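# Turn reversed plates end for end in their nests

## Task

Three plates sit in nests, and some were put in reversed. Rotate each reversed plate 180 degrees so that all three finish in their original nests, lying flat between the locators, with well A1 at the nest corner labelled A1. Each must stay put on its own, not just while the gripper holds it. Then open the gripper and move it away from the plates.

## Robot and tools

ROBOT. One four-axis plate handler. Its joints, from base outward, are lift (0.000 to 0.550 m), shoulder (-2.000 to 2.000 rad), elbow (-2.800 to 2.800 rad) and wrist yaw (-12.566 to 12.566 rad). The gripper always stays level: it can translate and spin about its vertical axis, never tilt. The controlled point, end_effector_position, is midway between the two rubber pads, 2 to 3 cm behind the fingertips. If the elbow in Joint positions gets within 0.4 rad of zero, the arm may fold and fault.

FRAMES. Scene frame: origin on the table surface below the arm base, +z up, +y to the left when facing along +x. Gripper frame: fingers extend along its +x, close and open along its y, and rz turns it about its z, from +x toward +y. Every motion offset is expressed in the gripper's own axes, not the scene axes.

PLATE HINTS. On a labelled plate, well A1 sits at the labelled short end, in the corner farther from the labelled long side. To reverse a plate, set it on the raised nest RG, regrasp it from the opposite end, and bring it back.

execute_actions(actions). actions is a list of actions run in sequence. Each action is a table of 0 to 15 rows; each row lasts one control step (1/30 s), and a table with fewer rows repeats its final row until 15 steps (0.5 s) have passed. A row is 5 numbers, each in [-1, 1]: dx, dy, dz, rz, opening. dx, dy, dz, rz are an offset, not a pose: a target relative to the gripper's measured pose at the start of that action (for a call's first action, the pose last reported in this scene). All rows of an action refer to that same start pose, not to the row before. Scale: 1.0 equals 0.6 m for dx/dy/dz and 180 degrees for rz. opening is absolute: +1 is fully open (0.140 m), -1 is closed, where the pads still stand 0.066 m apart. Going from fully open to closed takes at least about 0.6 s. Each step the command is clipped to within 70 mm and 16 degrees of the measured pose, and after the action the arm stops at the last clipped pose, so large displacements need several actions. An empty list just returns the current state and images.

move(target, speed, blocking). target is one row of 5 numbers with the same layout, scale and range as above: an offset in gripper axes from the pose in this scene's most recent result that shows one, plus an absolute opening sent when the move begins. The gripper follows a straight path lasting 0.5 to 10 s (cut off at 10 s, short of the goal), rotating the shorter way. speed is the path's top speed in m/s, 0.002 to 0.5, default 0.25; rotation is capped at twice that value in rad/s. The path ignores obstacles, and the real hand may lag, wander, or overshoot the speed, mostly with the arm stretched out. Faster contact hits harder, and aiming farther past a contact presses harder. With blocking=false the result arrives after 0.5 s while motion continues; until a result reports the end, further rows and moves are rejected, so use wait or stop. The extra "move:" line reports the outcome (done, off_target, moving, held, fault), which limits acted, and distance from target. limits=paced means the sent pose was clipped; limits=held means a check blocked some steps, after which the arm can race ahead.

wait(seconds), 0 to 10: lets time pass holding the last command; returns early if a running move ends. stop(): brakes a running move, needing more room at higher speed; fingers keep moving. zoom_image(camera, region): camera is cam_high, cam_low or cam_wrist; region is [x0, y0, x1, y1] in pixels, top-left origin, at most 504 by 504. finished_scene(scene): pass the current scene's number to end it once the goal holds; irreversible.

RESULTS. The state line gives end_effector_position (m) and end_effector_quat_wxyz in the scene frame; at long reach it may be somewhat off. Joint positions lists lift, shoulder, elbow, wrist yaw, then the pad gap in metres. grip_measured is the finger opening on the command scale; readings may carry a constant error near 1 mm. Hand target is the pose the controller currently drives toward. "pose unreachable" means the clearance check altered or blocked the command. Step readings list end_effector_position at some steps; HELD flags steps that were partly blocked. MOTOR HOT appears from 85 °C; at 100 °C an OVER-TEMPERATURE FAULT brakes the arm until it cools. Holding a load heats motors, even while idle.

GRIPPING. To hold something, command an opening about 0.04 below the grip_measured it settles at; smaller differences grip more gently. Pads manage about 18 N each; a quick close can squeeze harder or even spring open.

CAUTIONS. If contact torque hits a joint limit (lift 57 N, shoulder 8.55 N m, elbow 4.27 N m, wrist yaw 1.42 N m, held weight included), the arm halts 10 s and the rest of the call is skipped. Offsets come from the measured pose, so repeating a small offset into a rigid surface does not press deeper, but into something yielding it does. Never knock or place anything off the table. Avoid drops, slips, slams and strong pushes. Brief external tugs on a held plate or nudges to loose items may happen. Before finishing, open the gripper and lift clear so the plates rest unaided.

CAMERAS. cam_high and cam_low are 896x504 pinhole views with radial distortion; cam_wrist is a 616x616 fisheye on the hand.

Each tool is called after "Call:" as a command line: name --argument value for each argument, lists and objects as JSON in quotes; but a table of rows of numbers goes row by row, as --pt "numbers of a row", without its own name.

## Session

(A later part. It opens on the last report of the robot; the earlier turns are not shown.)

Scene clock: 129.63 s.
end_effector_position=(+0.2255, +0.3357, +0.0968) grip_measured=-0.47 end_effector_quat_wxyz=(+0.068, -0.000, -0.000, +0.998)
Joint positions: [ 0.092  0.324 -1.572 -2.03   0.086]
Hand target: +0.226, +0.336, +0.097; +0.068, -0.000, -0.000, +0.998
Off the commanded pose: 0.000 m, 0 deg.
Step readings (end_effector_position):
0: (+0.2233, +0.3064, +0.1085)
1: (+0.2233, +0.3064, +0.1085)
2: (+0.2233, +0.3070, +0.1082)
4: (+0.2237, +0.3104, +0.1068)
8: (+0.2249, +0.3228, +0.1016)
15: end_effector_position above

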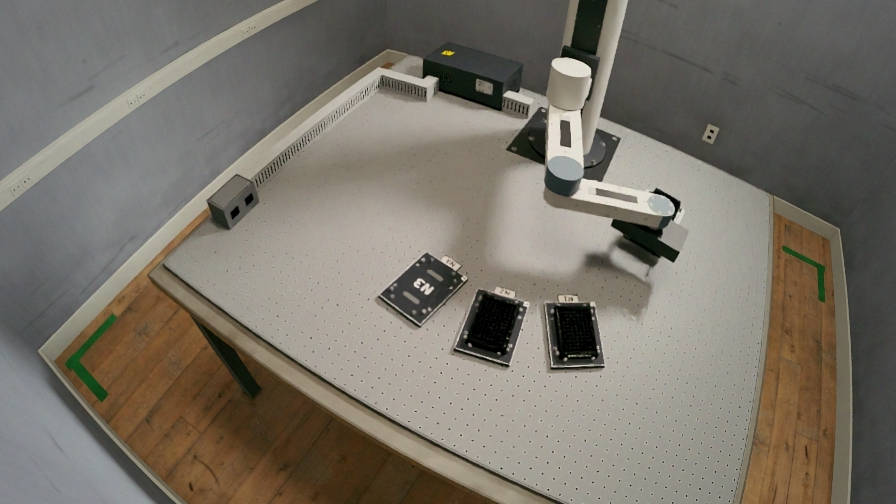

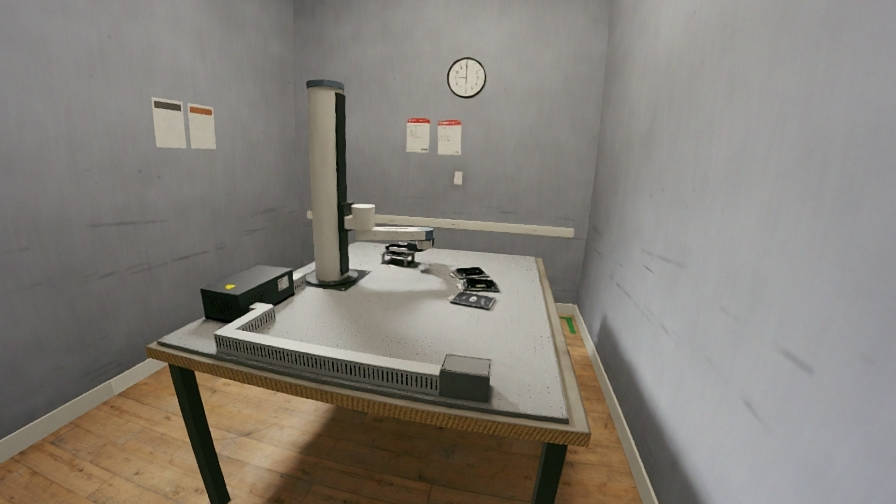

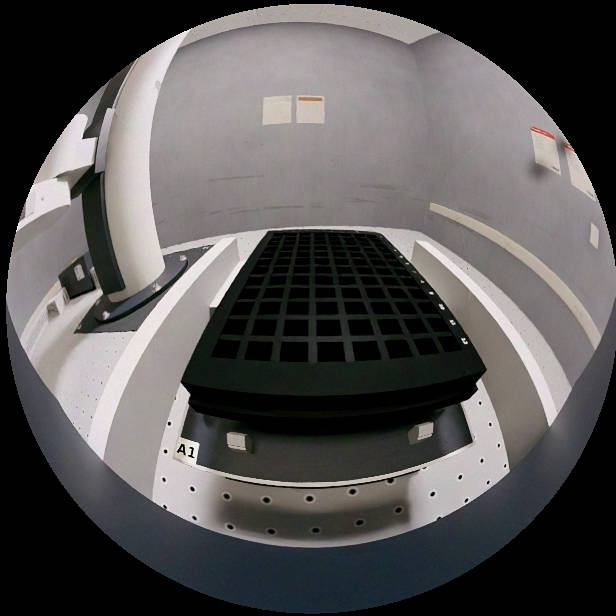

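Call:
execute_actions --actions '[[[0.0005,0.0015,0,0.001,-0.525],[0.001,0.0035,-0.002,0.0022,-0.525],[0.0013,0.0045,-0.005,0.0029,-0.525],[0.0013,0.0045,-0.0085,0.0029,-0.525],[0.0013,0.0045,-0.012,0.0029,-0.525],[0.0013,0.0045,-0.0155,0.0029,-0.525],[0.0013,0.0045,-0.019,0.0029,-0.525],[0.0013,0.0045,-0.022,0.0029,-0.525],[0.0013,0.0045,-0.0248,0.0029,-0.525],[0.0013,0.0045,-0.0272,0.0029,-0.525],[0.0013,0.0045,-0.0292,0.0029,-0.525],[0.0013,0.0045,-0.0308,0.0029,-0.525],[0.0013,0.0045,-0.032,0.0029,-0.525],[0.0013,0.0045,-0.0328,0.0029,-0.525],[0.0013,0.0045,-0.0332,0.0029,-0.525]]]'

Call:
zoom_image --camera "cam_wrist" --region '[165, 370, 325, 500]'

Call:
zoom_image --camera "cam_wrist" --region '[340, 360, 500, 490]'

Scene clock: 146.03 s.
end_effector_position=(+0.2244, +0.3331, +0.0770) grip_measured=-0.47 end_effector_quat_wxyz=(+0.063, -0.000, -0.000, +0.998)
Joint positions: [ 0.072  0.321 -1.563 -2.026  0.086]
Hand target: +0.225, +0.333, +0.077; +0.063, -0.000, -0.000, +0.998
Off the commanded pose: 0.000 m, 0 deg.
Step readings (end_effector_position):
0: (+0.2256, +0.3357, +0.0968)
1: (+0.2256, +0.3356, +0.0968)
2: (+0.2252, +0.3348, +0.0967)
4: (+0.2245, +0.3333, +0.0942)
8: (+0.2244, +0.3331, +0.0861)
15: end_effector_position above

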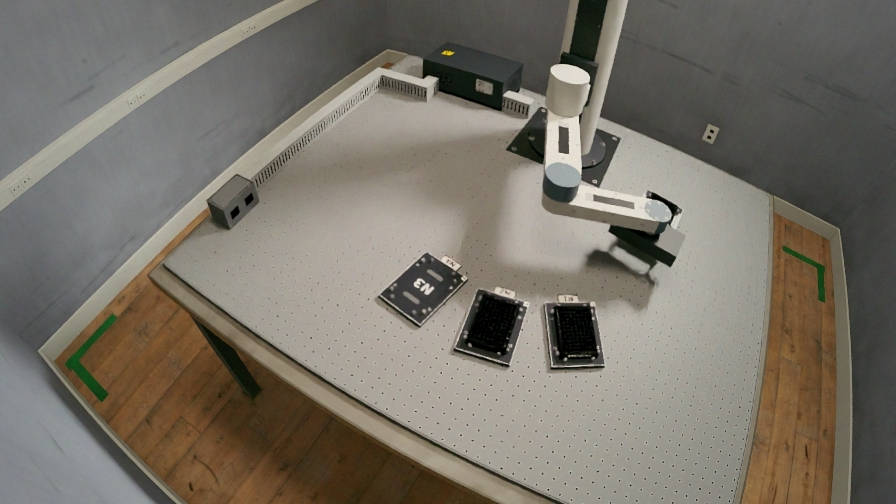

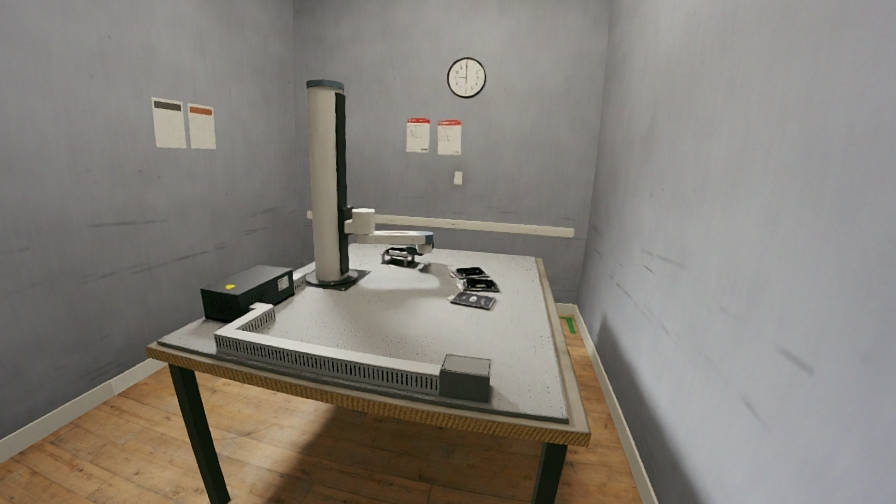

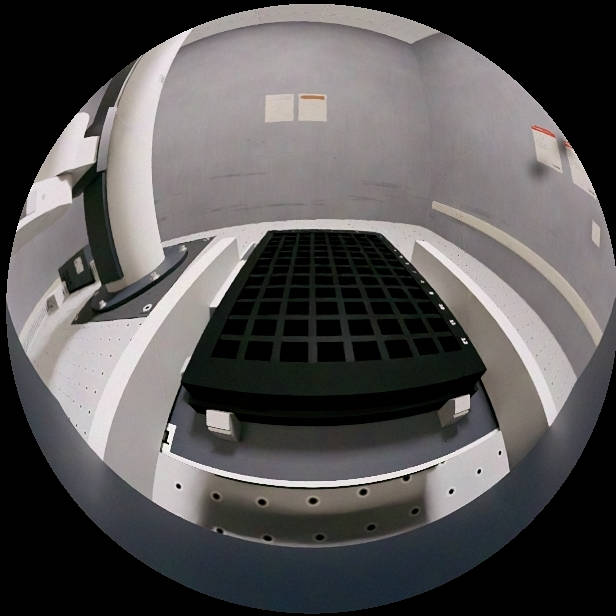

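Region (165, 370, 325, 500) of cam_wrist's 616x616 image, scaled by 3.150, with more detail than that image has; it fills the top 410 rows of this view, and the rest is white.

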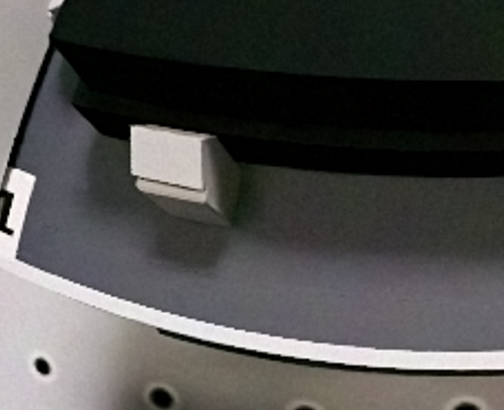

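Region (340, 360, 500, 490) of cam_wrist's 616x616 image, scaled by 3.150, with more detail than that image has; it fills the top 410 rows of this view, and the rest is white.

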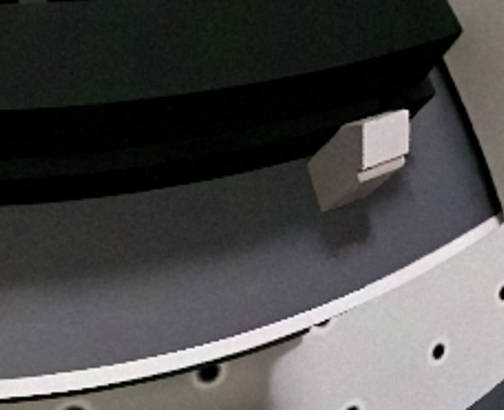

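Call:
execute_actions --actions '[[[0,0,-0.0002,0,-0.49],[0,0,-0.0002,0,-0.465],[0,0,-0.0002,0,-0.44],[0,0,-0.0002,0,-0.40],[0,0,-0.0002,0,-0.33],[0,0,0.002,0,-0.25],[0,0,0.006,0,-0.2],[0,0,0.013,0,-0.15],[0,0,0.022,0,-0.1],[0,0,0.031,0,-0.05],[0,0,0.038,0,0],[0.0009,0.0014,0.042,0.0019,0],[0.0035,0.0057,0.043,0.0078,0],[0.0077,0.0128,0.043,0.0175,0],[0.0133,0.0228,0.043,0.0311,0]],[[0.0167,0.0289,0.002,0.0403,0],[0.0241,0.0442,0.002,0.0617,0],[0.031,0.0606,0.002,0.085,0],[0.0367,0.0766,0.002,0.1083,0],[0.0412,0.0922,0.002,0.1317,0],[0.0445,0.1073,0.002,0.155,0],[0.0467,0.1218,0.002,0.1783,0],[0.0479,0.1357,0.002,0.2017,0],[0.0481,0.1488,0.002,0.225,0],[0.0473,0.1611,0.002,0.2483,0],[0.0457,0.1725,0.002,0.2717,0],[0.0432,0.183,0.002,0.295,0],[0.0398,0.1925,0.002,0.3183,0],[0.0359,0.2009,0.002,0.3417,0],[0.0314,0.2082,0.002,0.365,0]],[[0.0107,0.0224,0,0.0678,0],[0.0121,0.0297,0,0.0911,0],[0.0122,0.0366,0,0.1144,0],[0.0111,0.0432,0,0.1378,0],[0.0088,0.0491,0,0.1611,0],[0.0056,0.0545,0,0.1844,0],[0.0012,0.0592,0,0.2078,0],[-0.0041,0.0631,0,0.2311,0],[-0.0104,0.0662,0,0.2544,0],[-0.0175,0.0683,0,0.2778,0],[-0.0255,0.0696,0,0.3011,0],[-0.0343,0.0698,0,0.3244,0],[-0.0436,0.0689,0,0.3478,0],[-0.0536,0.067,0,0.3711,0],[-0.0639,0.0639,0,0.3944,0]],[[-0.022,0.0228,0,0.0678,0],[-0.032,0.0302,0,0.0911,0],[-0.0431,0.0373,0,0.1144,0],[-0.0555,0.044,0,0.1378,0],[-0.069,0.0501,0,0.1611,0],[-0.0836,0.0556,0,0.1844,0],[-0.0992,0.0604,0,0.2078,0],[-0.1158,0.0645,0,0.2311,0],[-0.1333,0.0677,0,0.2544,0],[-0.1491,0.0697,0,0.2744,0],[-0.1627,0.0709,0,0.2911,0],[-0.1734,0.0715,0,0.3039,0],[-0.181,0.0717,0,0.3128,0],[-0.1857,0.0717,0,0.3183,0],[-0.1881,0.0717,0,0.3211,0]]]'

Scene clock: 184.03 s.
end_effector_position=(+0.2317, +0.3269, +0.1043) grip_measured=+0.00 end_effector_quat_wxyz=(+0.995, +0.000, +0.000, -0.097)
Joint positions: [ 0.099  1.073 -1.539  0.272  0.103]
Hand target: +0.231, +0.333, +0.104; +0.996, +0.000, +0.000, -0.084
Off the commanded pose: 0.007 m, 1 deg.
Step readings (end_effector_position; steps 1 to 15: 1st action; 16 to 30: 2nd action; 31 to 45: 3rd action; 46 to 60: 4th action):
0: (+0.2244, +0.3331, +0.0768)
1: (+0.2244, +0.3331, +0.0768)
2: (+0.2244, +0.3331, +0.0768)
4: (+0.2244, +0.3331, +0.0769)
8: (+0.2244, +0.3331, +0.0798)
15: (+0.2209, +0.3280, +0.1031)
16: (+0.2169, +0.3225, +0.1030)
17: (+0.2128, +0.3159, +0.1032)
19: (+0.2040, +0.2999, +0.1044)
23: (+0.1907, +0.2656, +0.1043)
30: (+0.1891, +0.2175, +0.1043)
31: (+0.1908, +0.2125, +0.1043)
32: (+0.1935, +0.2088, +0.1043)
34: (+0.1995, +0.2035, +0.1043)
38: (+0.2127, +0.1979, +0.1043)
45: (+0.2353, +0.2132, +0.1043)
46: (+0.2378, +0.2180, +0.1043)
47: (+0.2394, +0.2230, +0.1043)
49: (+0.2423, +0.2353, +0.1043)
53: (+0.2437, +0.2658, +0.1043)
60: end_effector_position above

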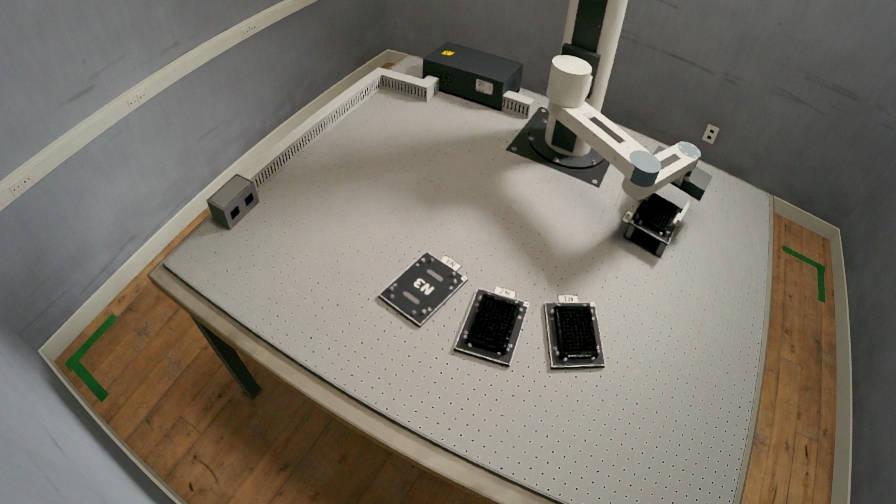

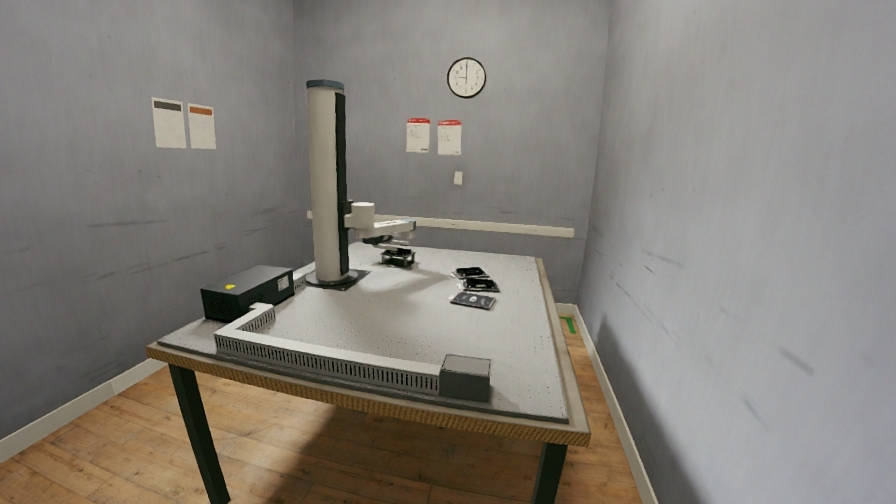

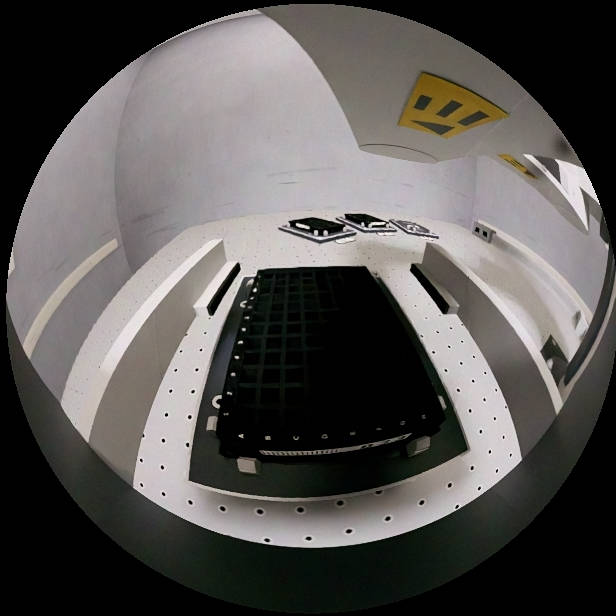

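Call:
wait --seconds 0

Scene clock: 186.53 s.
end_effector_position=(+0.2314, +0.3328, +0.1043) grip_measured=+0.00 end_effector_quat_wxyz=(+0.996, +0.000, +0.000, -0.084)
Joint positions: [ 0.099  1.08  -1.553  0.304  0.103]
Hand target: +0.231, +0.333, +0.104; +0.996, +0.000, +0.000, -0.084
Off the commanded pose: 0.001 m, 0 deg.

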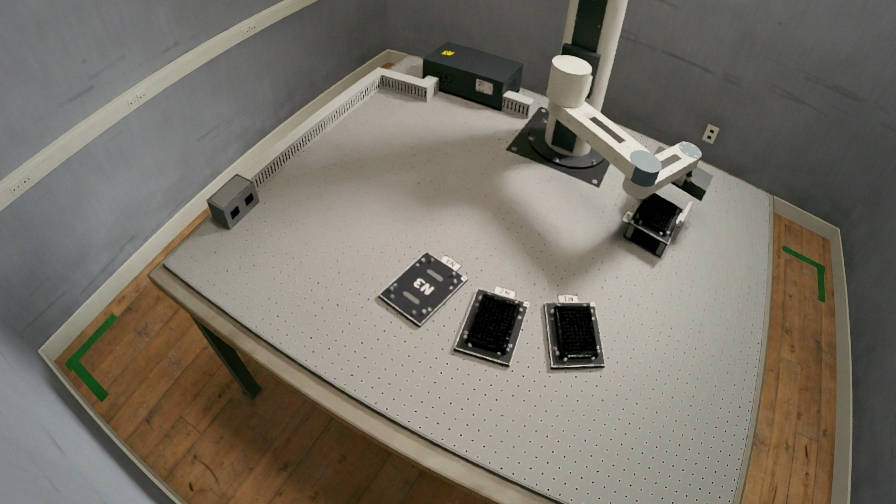

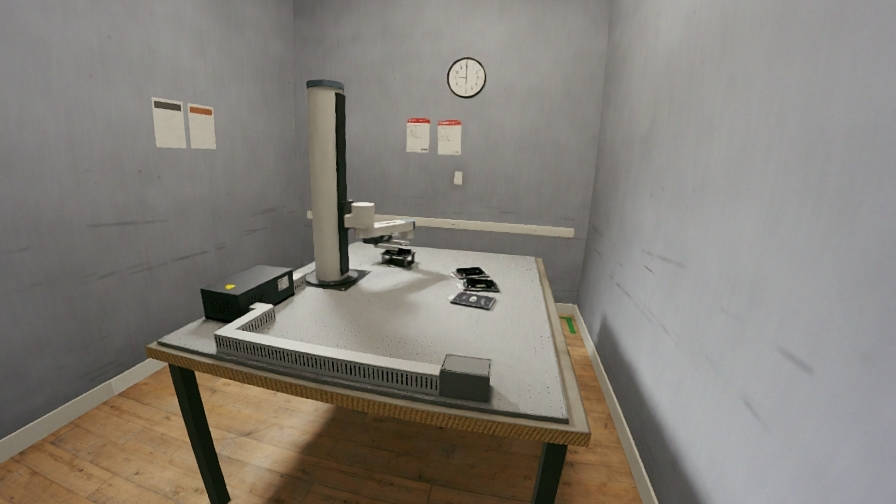

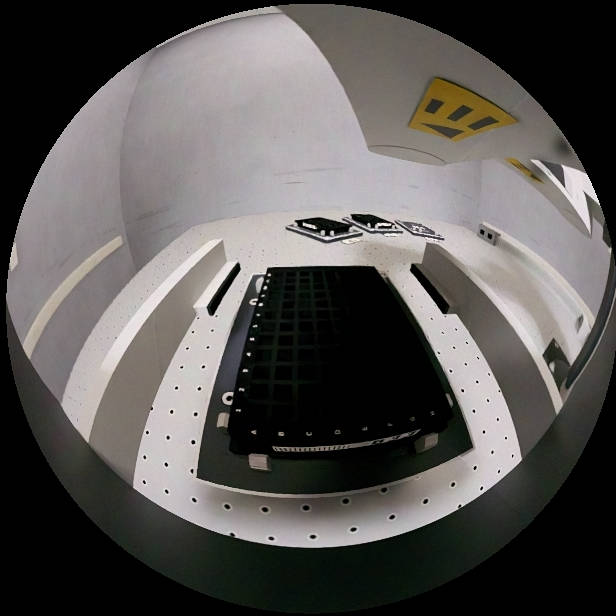

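Call:
execute_actions --actions '[[[-0.001,-0.0003,-0.001,0.002,-0.03],[-0.003,-0.001,-0.003,0.0055,-0.06],[-0.0055,-0.0018,-0.007,0.01,-0.09],[-0.007,-0.0023,-0.012,0.0128,-0.12],[-0.0074,-0.0024,-0.018,0.0135,-0.15],[-0.0074,-0.0024,-0.024,0.0135,-0.17],[-0.0074,-0.0024,-0.030,0.0135,-0.19],[-0.0074,-0.0024,-0.036,0.0135,-0.21],[-0.0074,-0.0024,-0.0405,0.0135,-0.23],[-0.0074,-0.0024,-0.0435,0.0135,-0.26],[-0.0074,-0.0024,-0.0452,0.0135,-0.29],[-0.0074,-0.0024,-0.0458,0.0135,-0.32],[-0.0074,-0.0024,-0.0458,0.0135,-0.35],[-0.0074,-0.0024,-0.0458,0.0135,-0.37]]]'

Call:
zoom_image --camera "cam_wrist" --region '[165, 370, 325, 500]'

Call:
zoom_image --camera "cam_wrist" --region '[340, 360, 500, 490]'

Scene clock: 192.23 s.
end_effector_position=(+0.2267, +0.3321, +0.0768) grip_measured=-0.37 end_effector_quat_wxyz=(+0.998, +0.000, +0.000, -0.063)
Joint positions: [ 0.072  1.087 -1.525  0.312  0.089]
Hand target: +0.227, +0.332, +0.077; +0.998, +0.000, +0.000, -0.063
Off the commanded pose: 0.000 m, 0 deg.
Step readings (end_effector_position):
0: (+0.2314, +0.3328, +0.1043)
1: (+0.2313, +0.3328, +0.1043)
2: (+0.2308, +0.3327, +0.1037)
4: (+0.2285, +0.3323, +0.1009)
8: (+0.2267, +0.3321, +0.0889)
15: end_effector_position above

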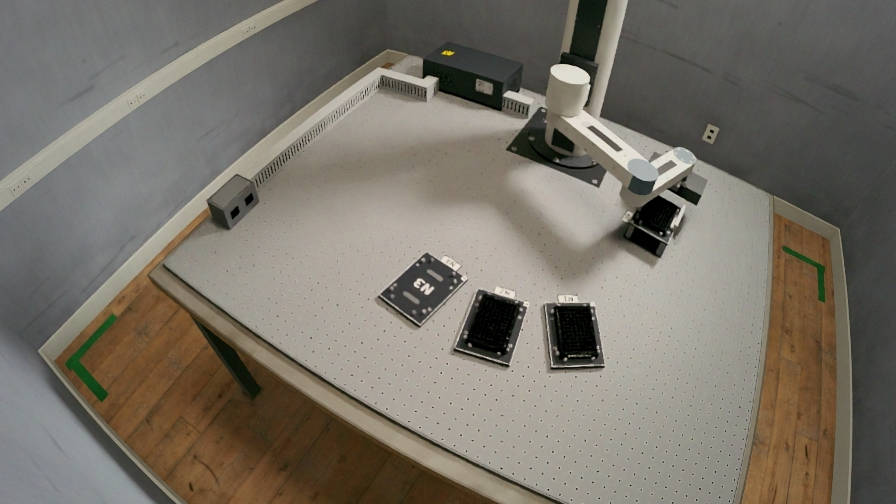

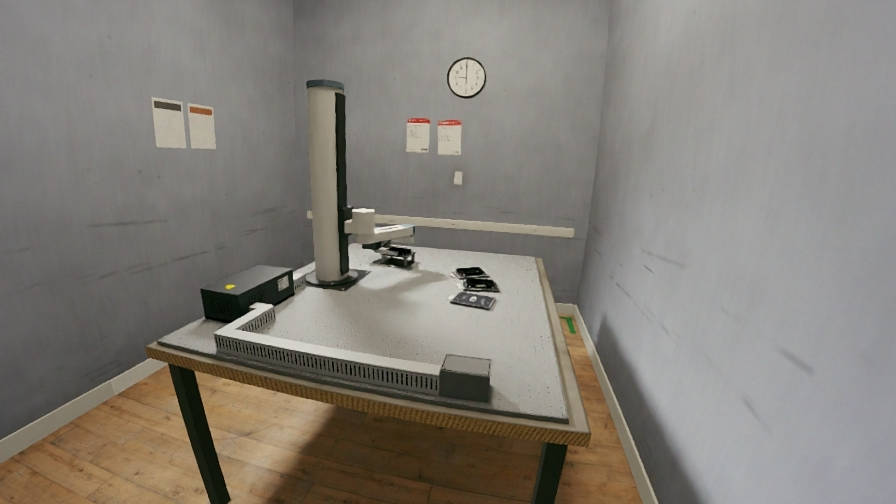

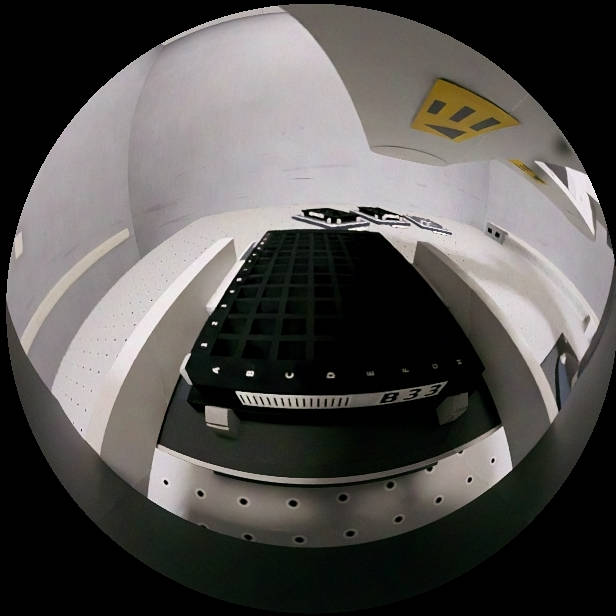

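Region (165, 370, 325, 500) of cam_wrist's 616x616 image, scaled by 3.150, with more detail than that image has; it fills the top 410 rows of this view, and the rest is white.

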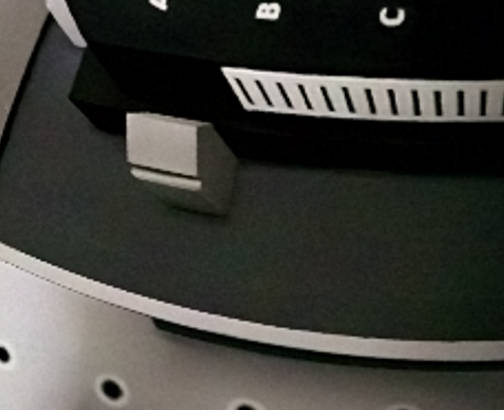

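Region (340, 360, 500, 490) of cam_wrist's 616x616 image, scaled by 3.150, with more detail than that image has; it fills the top 410 rows of this view, and the rest is white.

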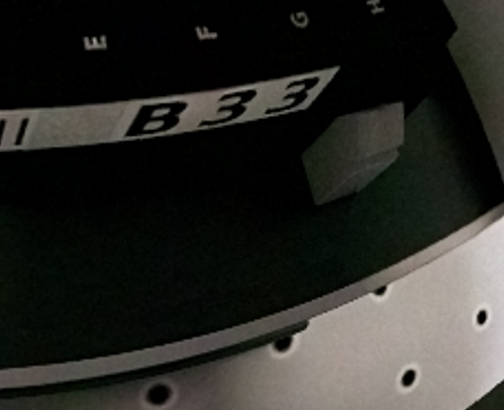

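Call:
execute_actions --actions '[[[0.0012,0.0007,0,0,-0.40],[0.0012,0.0007,0,0,-0.425],[0.0012,0.0007,0,0,-0.445],[0.0012,0.0007,0,0,-0.465],[0.0012,0.0007,0,0,-0.48],[0.0012,0.0007,0,0,-0.495],[0.0012,0.0007,0,0,-0.51],[0.0012,0.0007,0,0,-0.52],[0.0012,0.0007,0,0,-0.52],[0.0012,0.0007,0,0,-0.52],[0.0012,0.0007,0.003,0,-0.52],[0.0012,0.0007,0.009,0,-0.52],[0.0012,0.0007,0.019,0,-0.52],[0.0012,0.0007,0.031,0,-0.52],[0.0012,0.0007,0.045,0,-0.52]]]'

Scene clock: 196.50 s.
end_effector_position=(+0.2275, +0.3324, +0.0892) grip_measured=-0.47 end_effector_quat_wxyz=(+0.998, +0.000, +0.000, -0.063)
Joint positions: [ 0.084  1.085 -1.526  0.315  0.086]
Hand target: +0.228, +0.332, +0.104; +0.998, +0.000, +0.000, -0.063
Off the commanded pose: 0.015 m, 0 deg.
Step readings (end_effector_position):
0: (+0.2267, +0.3321, +0.0768)
1: (+0.2268, +0.3321, +0.0768)
2: (+0.2274, +0.3324, +0.0768)
4: (+0.2275, +0.3324, +0.0768)
8: (+0.2275, +0.3324, +0.0768)
15: end_effector_position above

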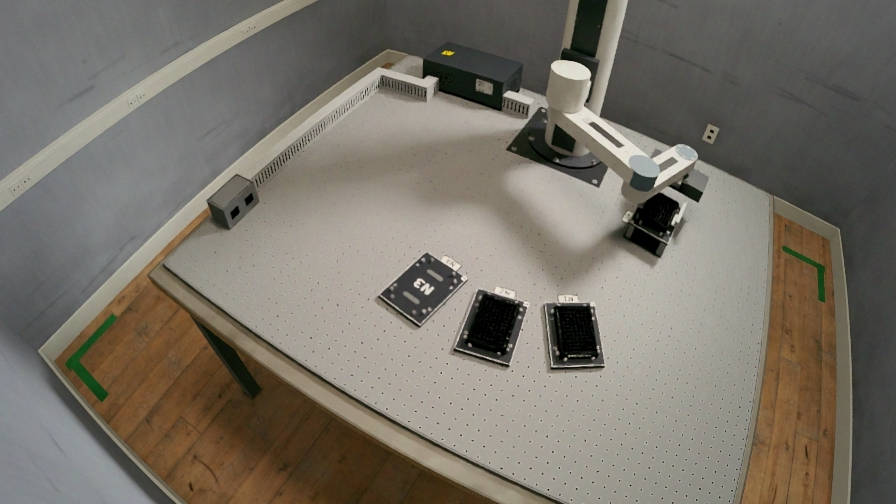

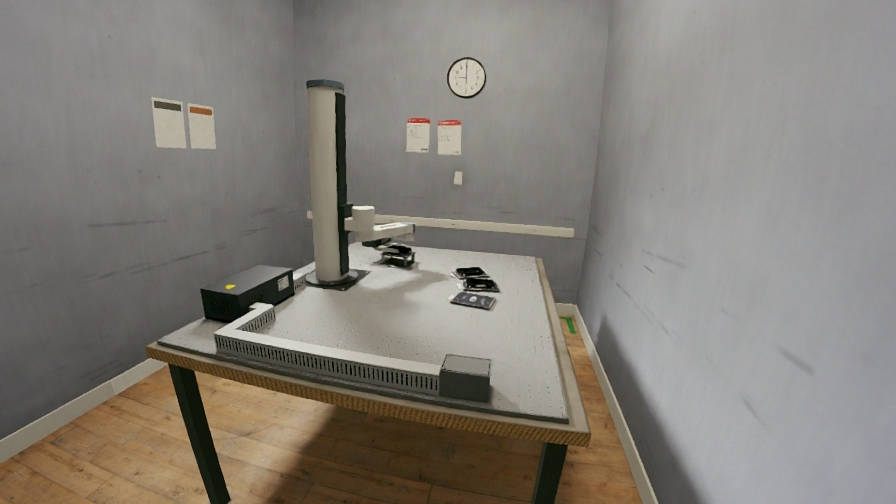

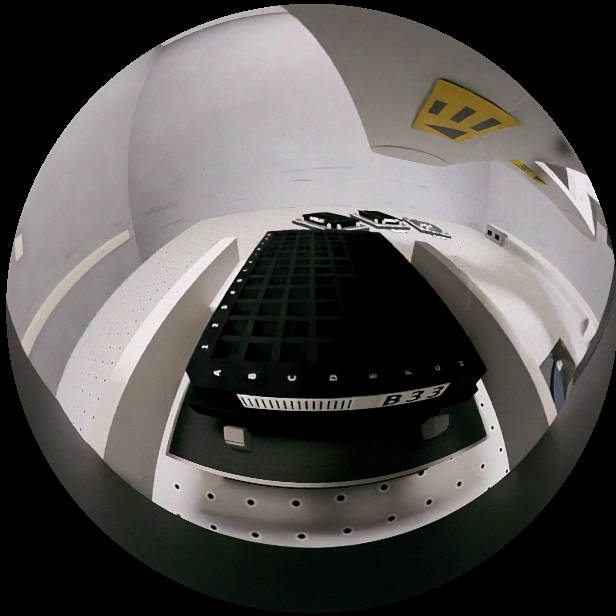

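Call:
move --target '[0.8772, -0.6137, -0.0353, -0.0131, -0.52]' --speed 0.5

Call:
zoom_image --camera "cam_wrist" --region '[165, 370, 325, 500]'

Call:
zoom_image --camera "cam_wrist" --region '[340, 360, 500, 490]'

Scene clock: 206.43 s.
end_effector_position=(+0.7036, -0.0988, +0.0680) grip_measured=-0.47 end_effector_quat_wxyz=(+0.996, +0.000, +0.000, -0.084)
Joint positions: [ 0.063 -0.828 -1.737  2.398  0.086]
Hand target: +0.704, -0.099, +0.068; +0.996, +0.000, +0.000, -0.084
Off the commanded pose: 0.001 m, 0 deg.
move: done; limits=paced

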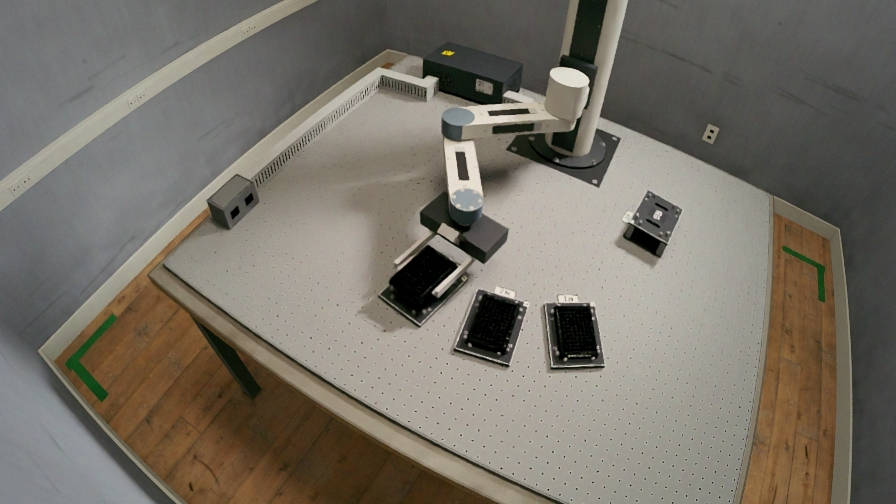

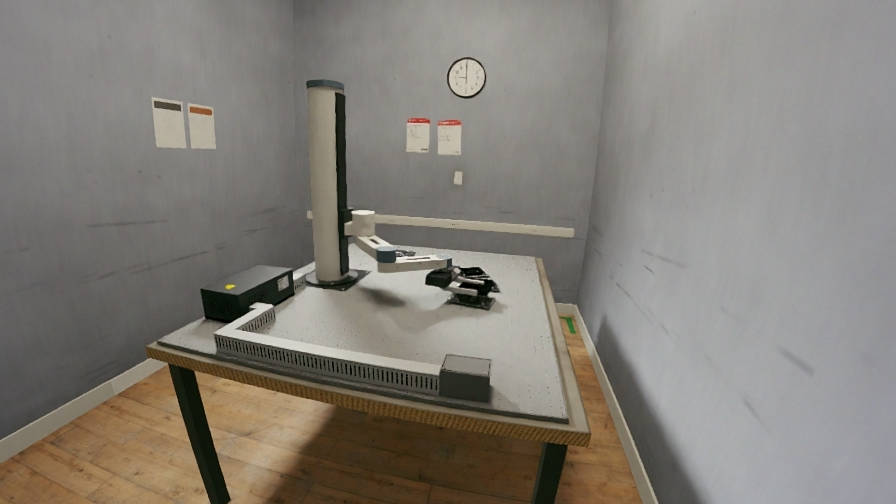

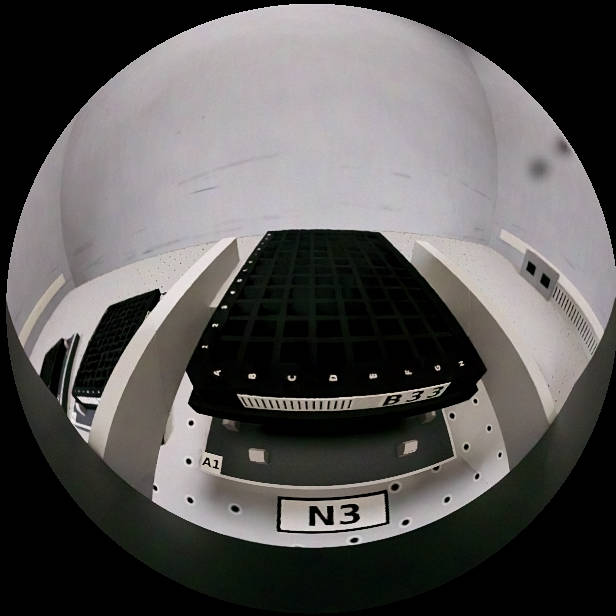

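Region (165, 370, 325, 500) of cam_wrist's 616x616 image, scaled by 3.150, with more detail than that image has; it fills the top 410 rows of this view, and the rest is white.

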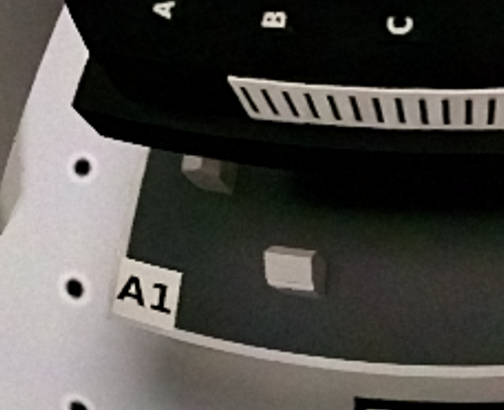

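Region (340, 360, 500, 490) of cam_wrist's 616x616 image, scaled by 3.150, with more detail than that image has; it fills the top 410 rows of this view, and the rest is white.

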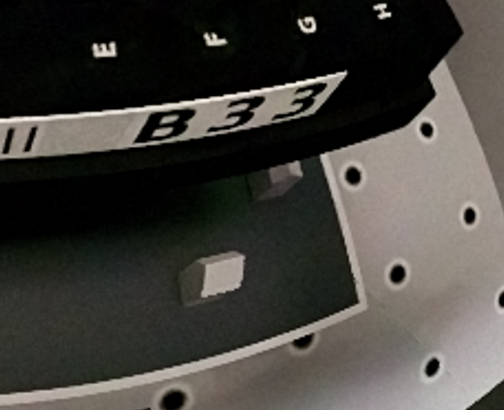

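Call:
execute_actions --actions '[[[0,-0.0004,-0.003,0,-0.52],[0,-0.0004,-0.008,0,-0.52],[0,-0.0004,-0.015,0,-0.52],[0,-0.0004,-0.023,0,-0.52],[0,-0.0004,-0.031,0,-0.52],[0,-0.0004,-0.038,0,-0.52],[0,-0.0004,-0.044,0,-0.52],[0,-0.0004,-0.049,0,-0.52],[0,-0.0004,-0.0532,0,-0.52],[0,-0.0004,-0.0567,0,-0.52],[0,-0.0004,-0.0595,0,-0.52],[0,-0.0004,-0.0617,0,-0.52],[0,-0.0004,-0.0633,0,-0.52],[0,-0.0004,-0.0645,0,-0.52],[0,-0.0004,-0.0652,0,-0.52]]]'

Call:
zoom_image --camera "cam_wrist" --region '[165, 370, 325, 500]'

Call:
zoom_image --camera "cam_wrist" --region '[340, 360, 500, 490]'

Scene clock: 211.17 s.
end_effector_position=(+0.7036, -0.0989, +0.0292) grip_measured=-0.47 end_effector_quat_wxyz=(+0.996, +0.000, +0.000, -0.084)
Joint positions: [ 0.024 -0.828 -1.737  2.398  0.086]
Hand target: +0.704, -0.099, +0.029; +0.996, +0.000, +0.000, -0.084
Off the commanded pose: 0.000 m, 0 deg.
Step readings (end_effector_position):
0: (+0.7036, -0.0988, +0.0680)
1: (+0.7036, -0.0988, +0.0679)
2: (+0.7036, -0.0988, +0.0667)
4: (+0.7036, -0.0989, +0.0613)
8: (+0.7036, -0.0989, +0.0452)
15: end_effector_position above

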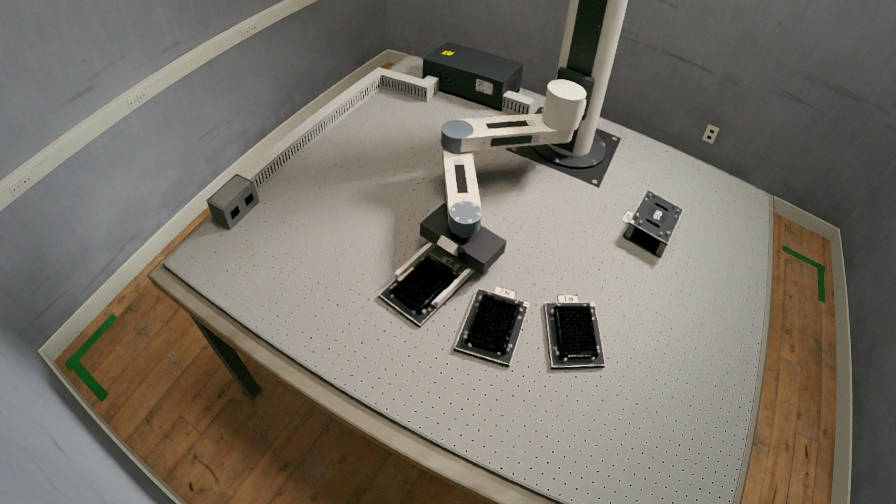

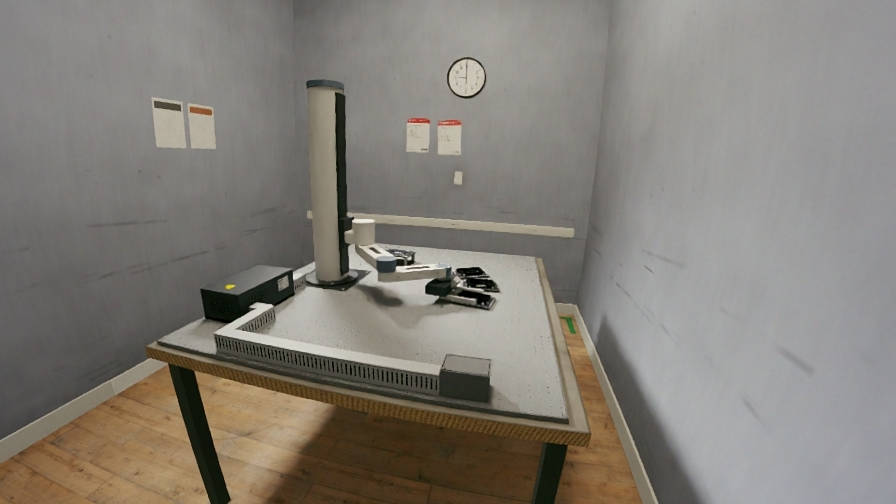

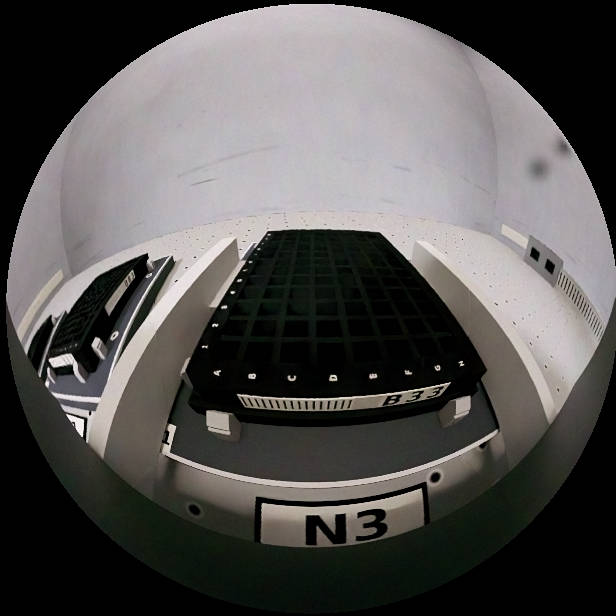

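Region (165, 370, 325, 500) of cam_wrist's 616x616 image, scaled by 3.150, with more detail than that image has; it fills the top 410 rows of this view, and the rest is white.

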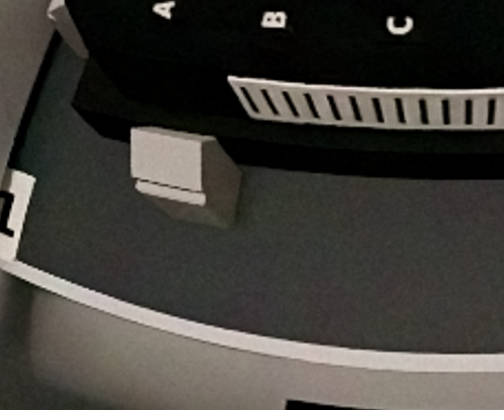

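Region (340, 360, 500, 490) of cam_wrist's 616x616 image, scaled by 3.150, with more detail than that image has; it fills the top 410 rows of this view, and the rest is white.

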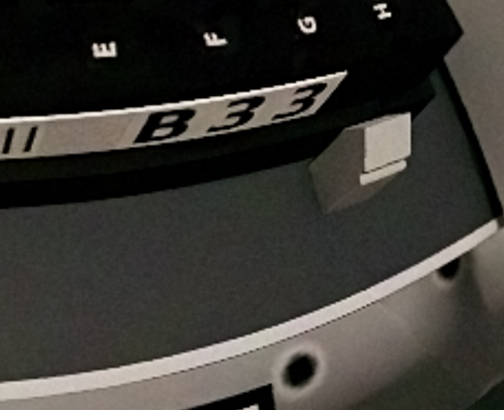

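Call:
execute_actions --actions '[[[0,0,-0.0006,0,-0.49],[0,0,-0.0006,0,-0.465],[0,0,-0.0006,0,-0.44],[0,0,-0.0006,0,-0.40],[0,0,-0.0006,0,-0.33],[0,0,0.002,0,-0.25],[0,0,0.006,0,-0.2],[0,0,0.013,0,-0.15],[0,0,0.022,0,-0.1],[0,0,0.031,0,-0.05],[0,0,0.038,0,0],[0,0.0016,0.041,0.0006,0],[0,0.0061,0.042,0.0022,0],[-0.0001,0.0138,0.042,0.0049,0],[-0.0004,0.0245,0.042,0.0088,0]],[[-0.0005,0.0282,0,0.0101,0],[-0.0013,0.045,0,0.0161,0],[-0.0026,0.065,0,0.0233,0],[-0.0046,0.0879,0,0.0315,0],[-0.0074,0.1122,0,0.0403,0],[-0.0109,0.1365,0,0.0491,0],[-0.0151,0.1607,0,0.0578,0],[-0.0199,0.1847,0,0.0666,0],[-0.0254,0.2086,0,0.0754,0],[-0.0316,0.2323,0,0.0842,0],[-0.0384,0.2559,0,0.0929,0],[-0.0458,0.2793,0,0.1017,0],[-0.0539,0.3024,0,0.1105,0],[-0.0626,0.3253,0,0.1193,0],[-0.072,0.3479,0,0.1281,0]],[[-0.0032,0.0726,0,0.026,0],[-0.0056,0.0969,0,0.0348,0],[-0.0087,0.1213,0,0.0436,0],[-0.0124,0.1456,0,0.0523,0],[-0.0168,0.1697,0,0.0611,0],[-0.0215,0.1921,0,0.0693,0],[-0.0262,0.2116,0,0.0765,0],[-0.0303,0.2278,0,0.0825,0],[-0.034,0.2411,-0.001,0.0874,0],[-0.037,0.2514,-0.003,0.0913,0],[-0.0393,0.2588,-0.005,0.0941,0],[-0.0406,0.2631,-0.007,0.0957,0],[-0.0411,0.2646,-0.009,0.0962,0]]]'

Scene clock: 231.17 s.
end_effector_position=(+0.6468, +0.2311, +0.0492) grip_measured=+0.00 end_effector_quat_wxyz=(+0.972, +0.000, +0.000, +0.235)
Joint positions: [ 0.044 -0.22  -1.664  2.358  0.103]
Hand target: +0.648, +0.230, +0.049; +0.972, +0.000, +0.000, +0.234
Off the commanded pose: 0.001 m, 0 deg.
Step readings (end_effector_position; steps 1 to 15: 1st action; 16 to 30: 2nd action; 31 to 45: 3rd action):
0: (+0.7036, -0.0989, +0.0288)
1: (+0.7036, -0.0989, +0.0288)
2: (+0.7036, -0.0989, +0.0288)
4: (+0.7036, -0.0989, +0.0288)
8: (+0.7036, -0.0989, +0.0320)
15: (+0.7045, -0.0943, +0.0547)
16: (+0.7052, -0.0883, +0.0546)
17: (+0.7059, -0.0819, +0.0545)
19: (+0.7074, -0.0657, +0.0547)
23: (+0.7084, -0.0183, +0.0547)
30: (+0.6987, +0.0780, +0.0547)
31: (+0.6959, +0.0920, +0.0547)
32: (+0.6927, +0.1044, +0.0547)
34: (+0.6853, +0.1283, +0.0547)
38: (+0.6668, +0.1787, +0.0547)
45: end_effector_position above

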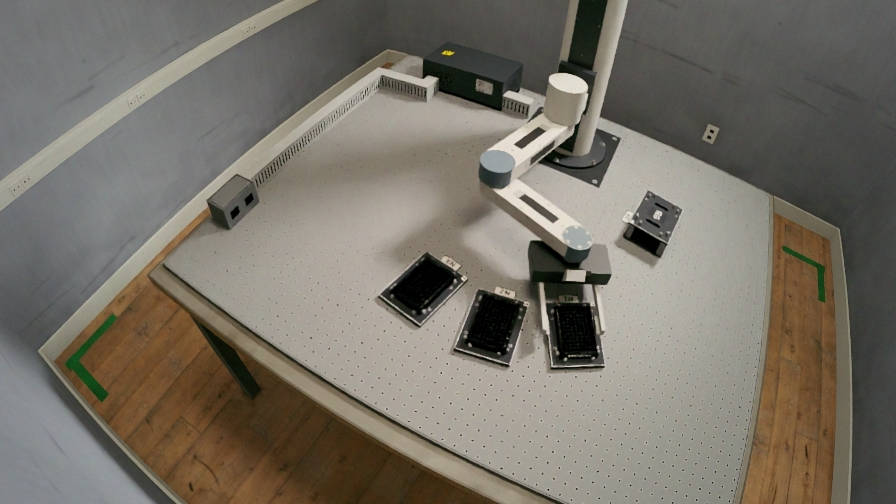

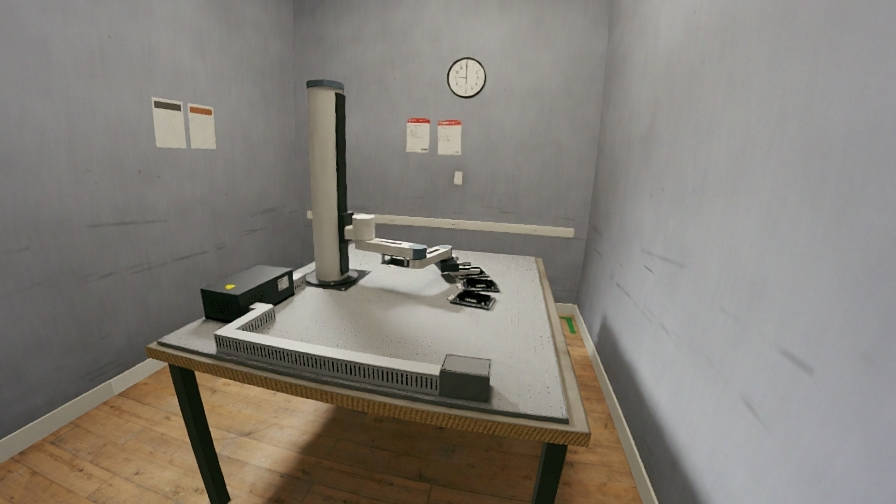

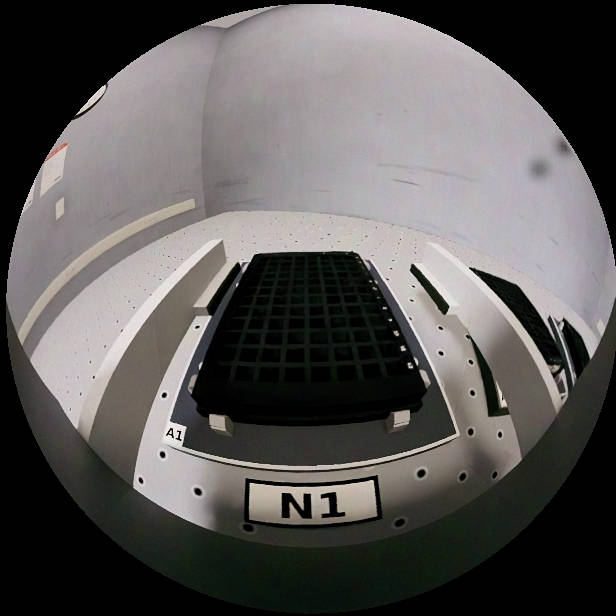

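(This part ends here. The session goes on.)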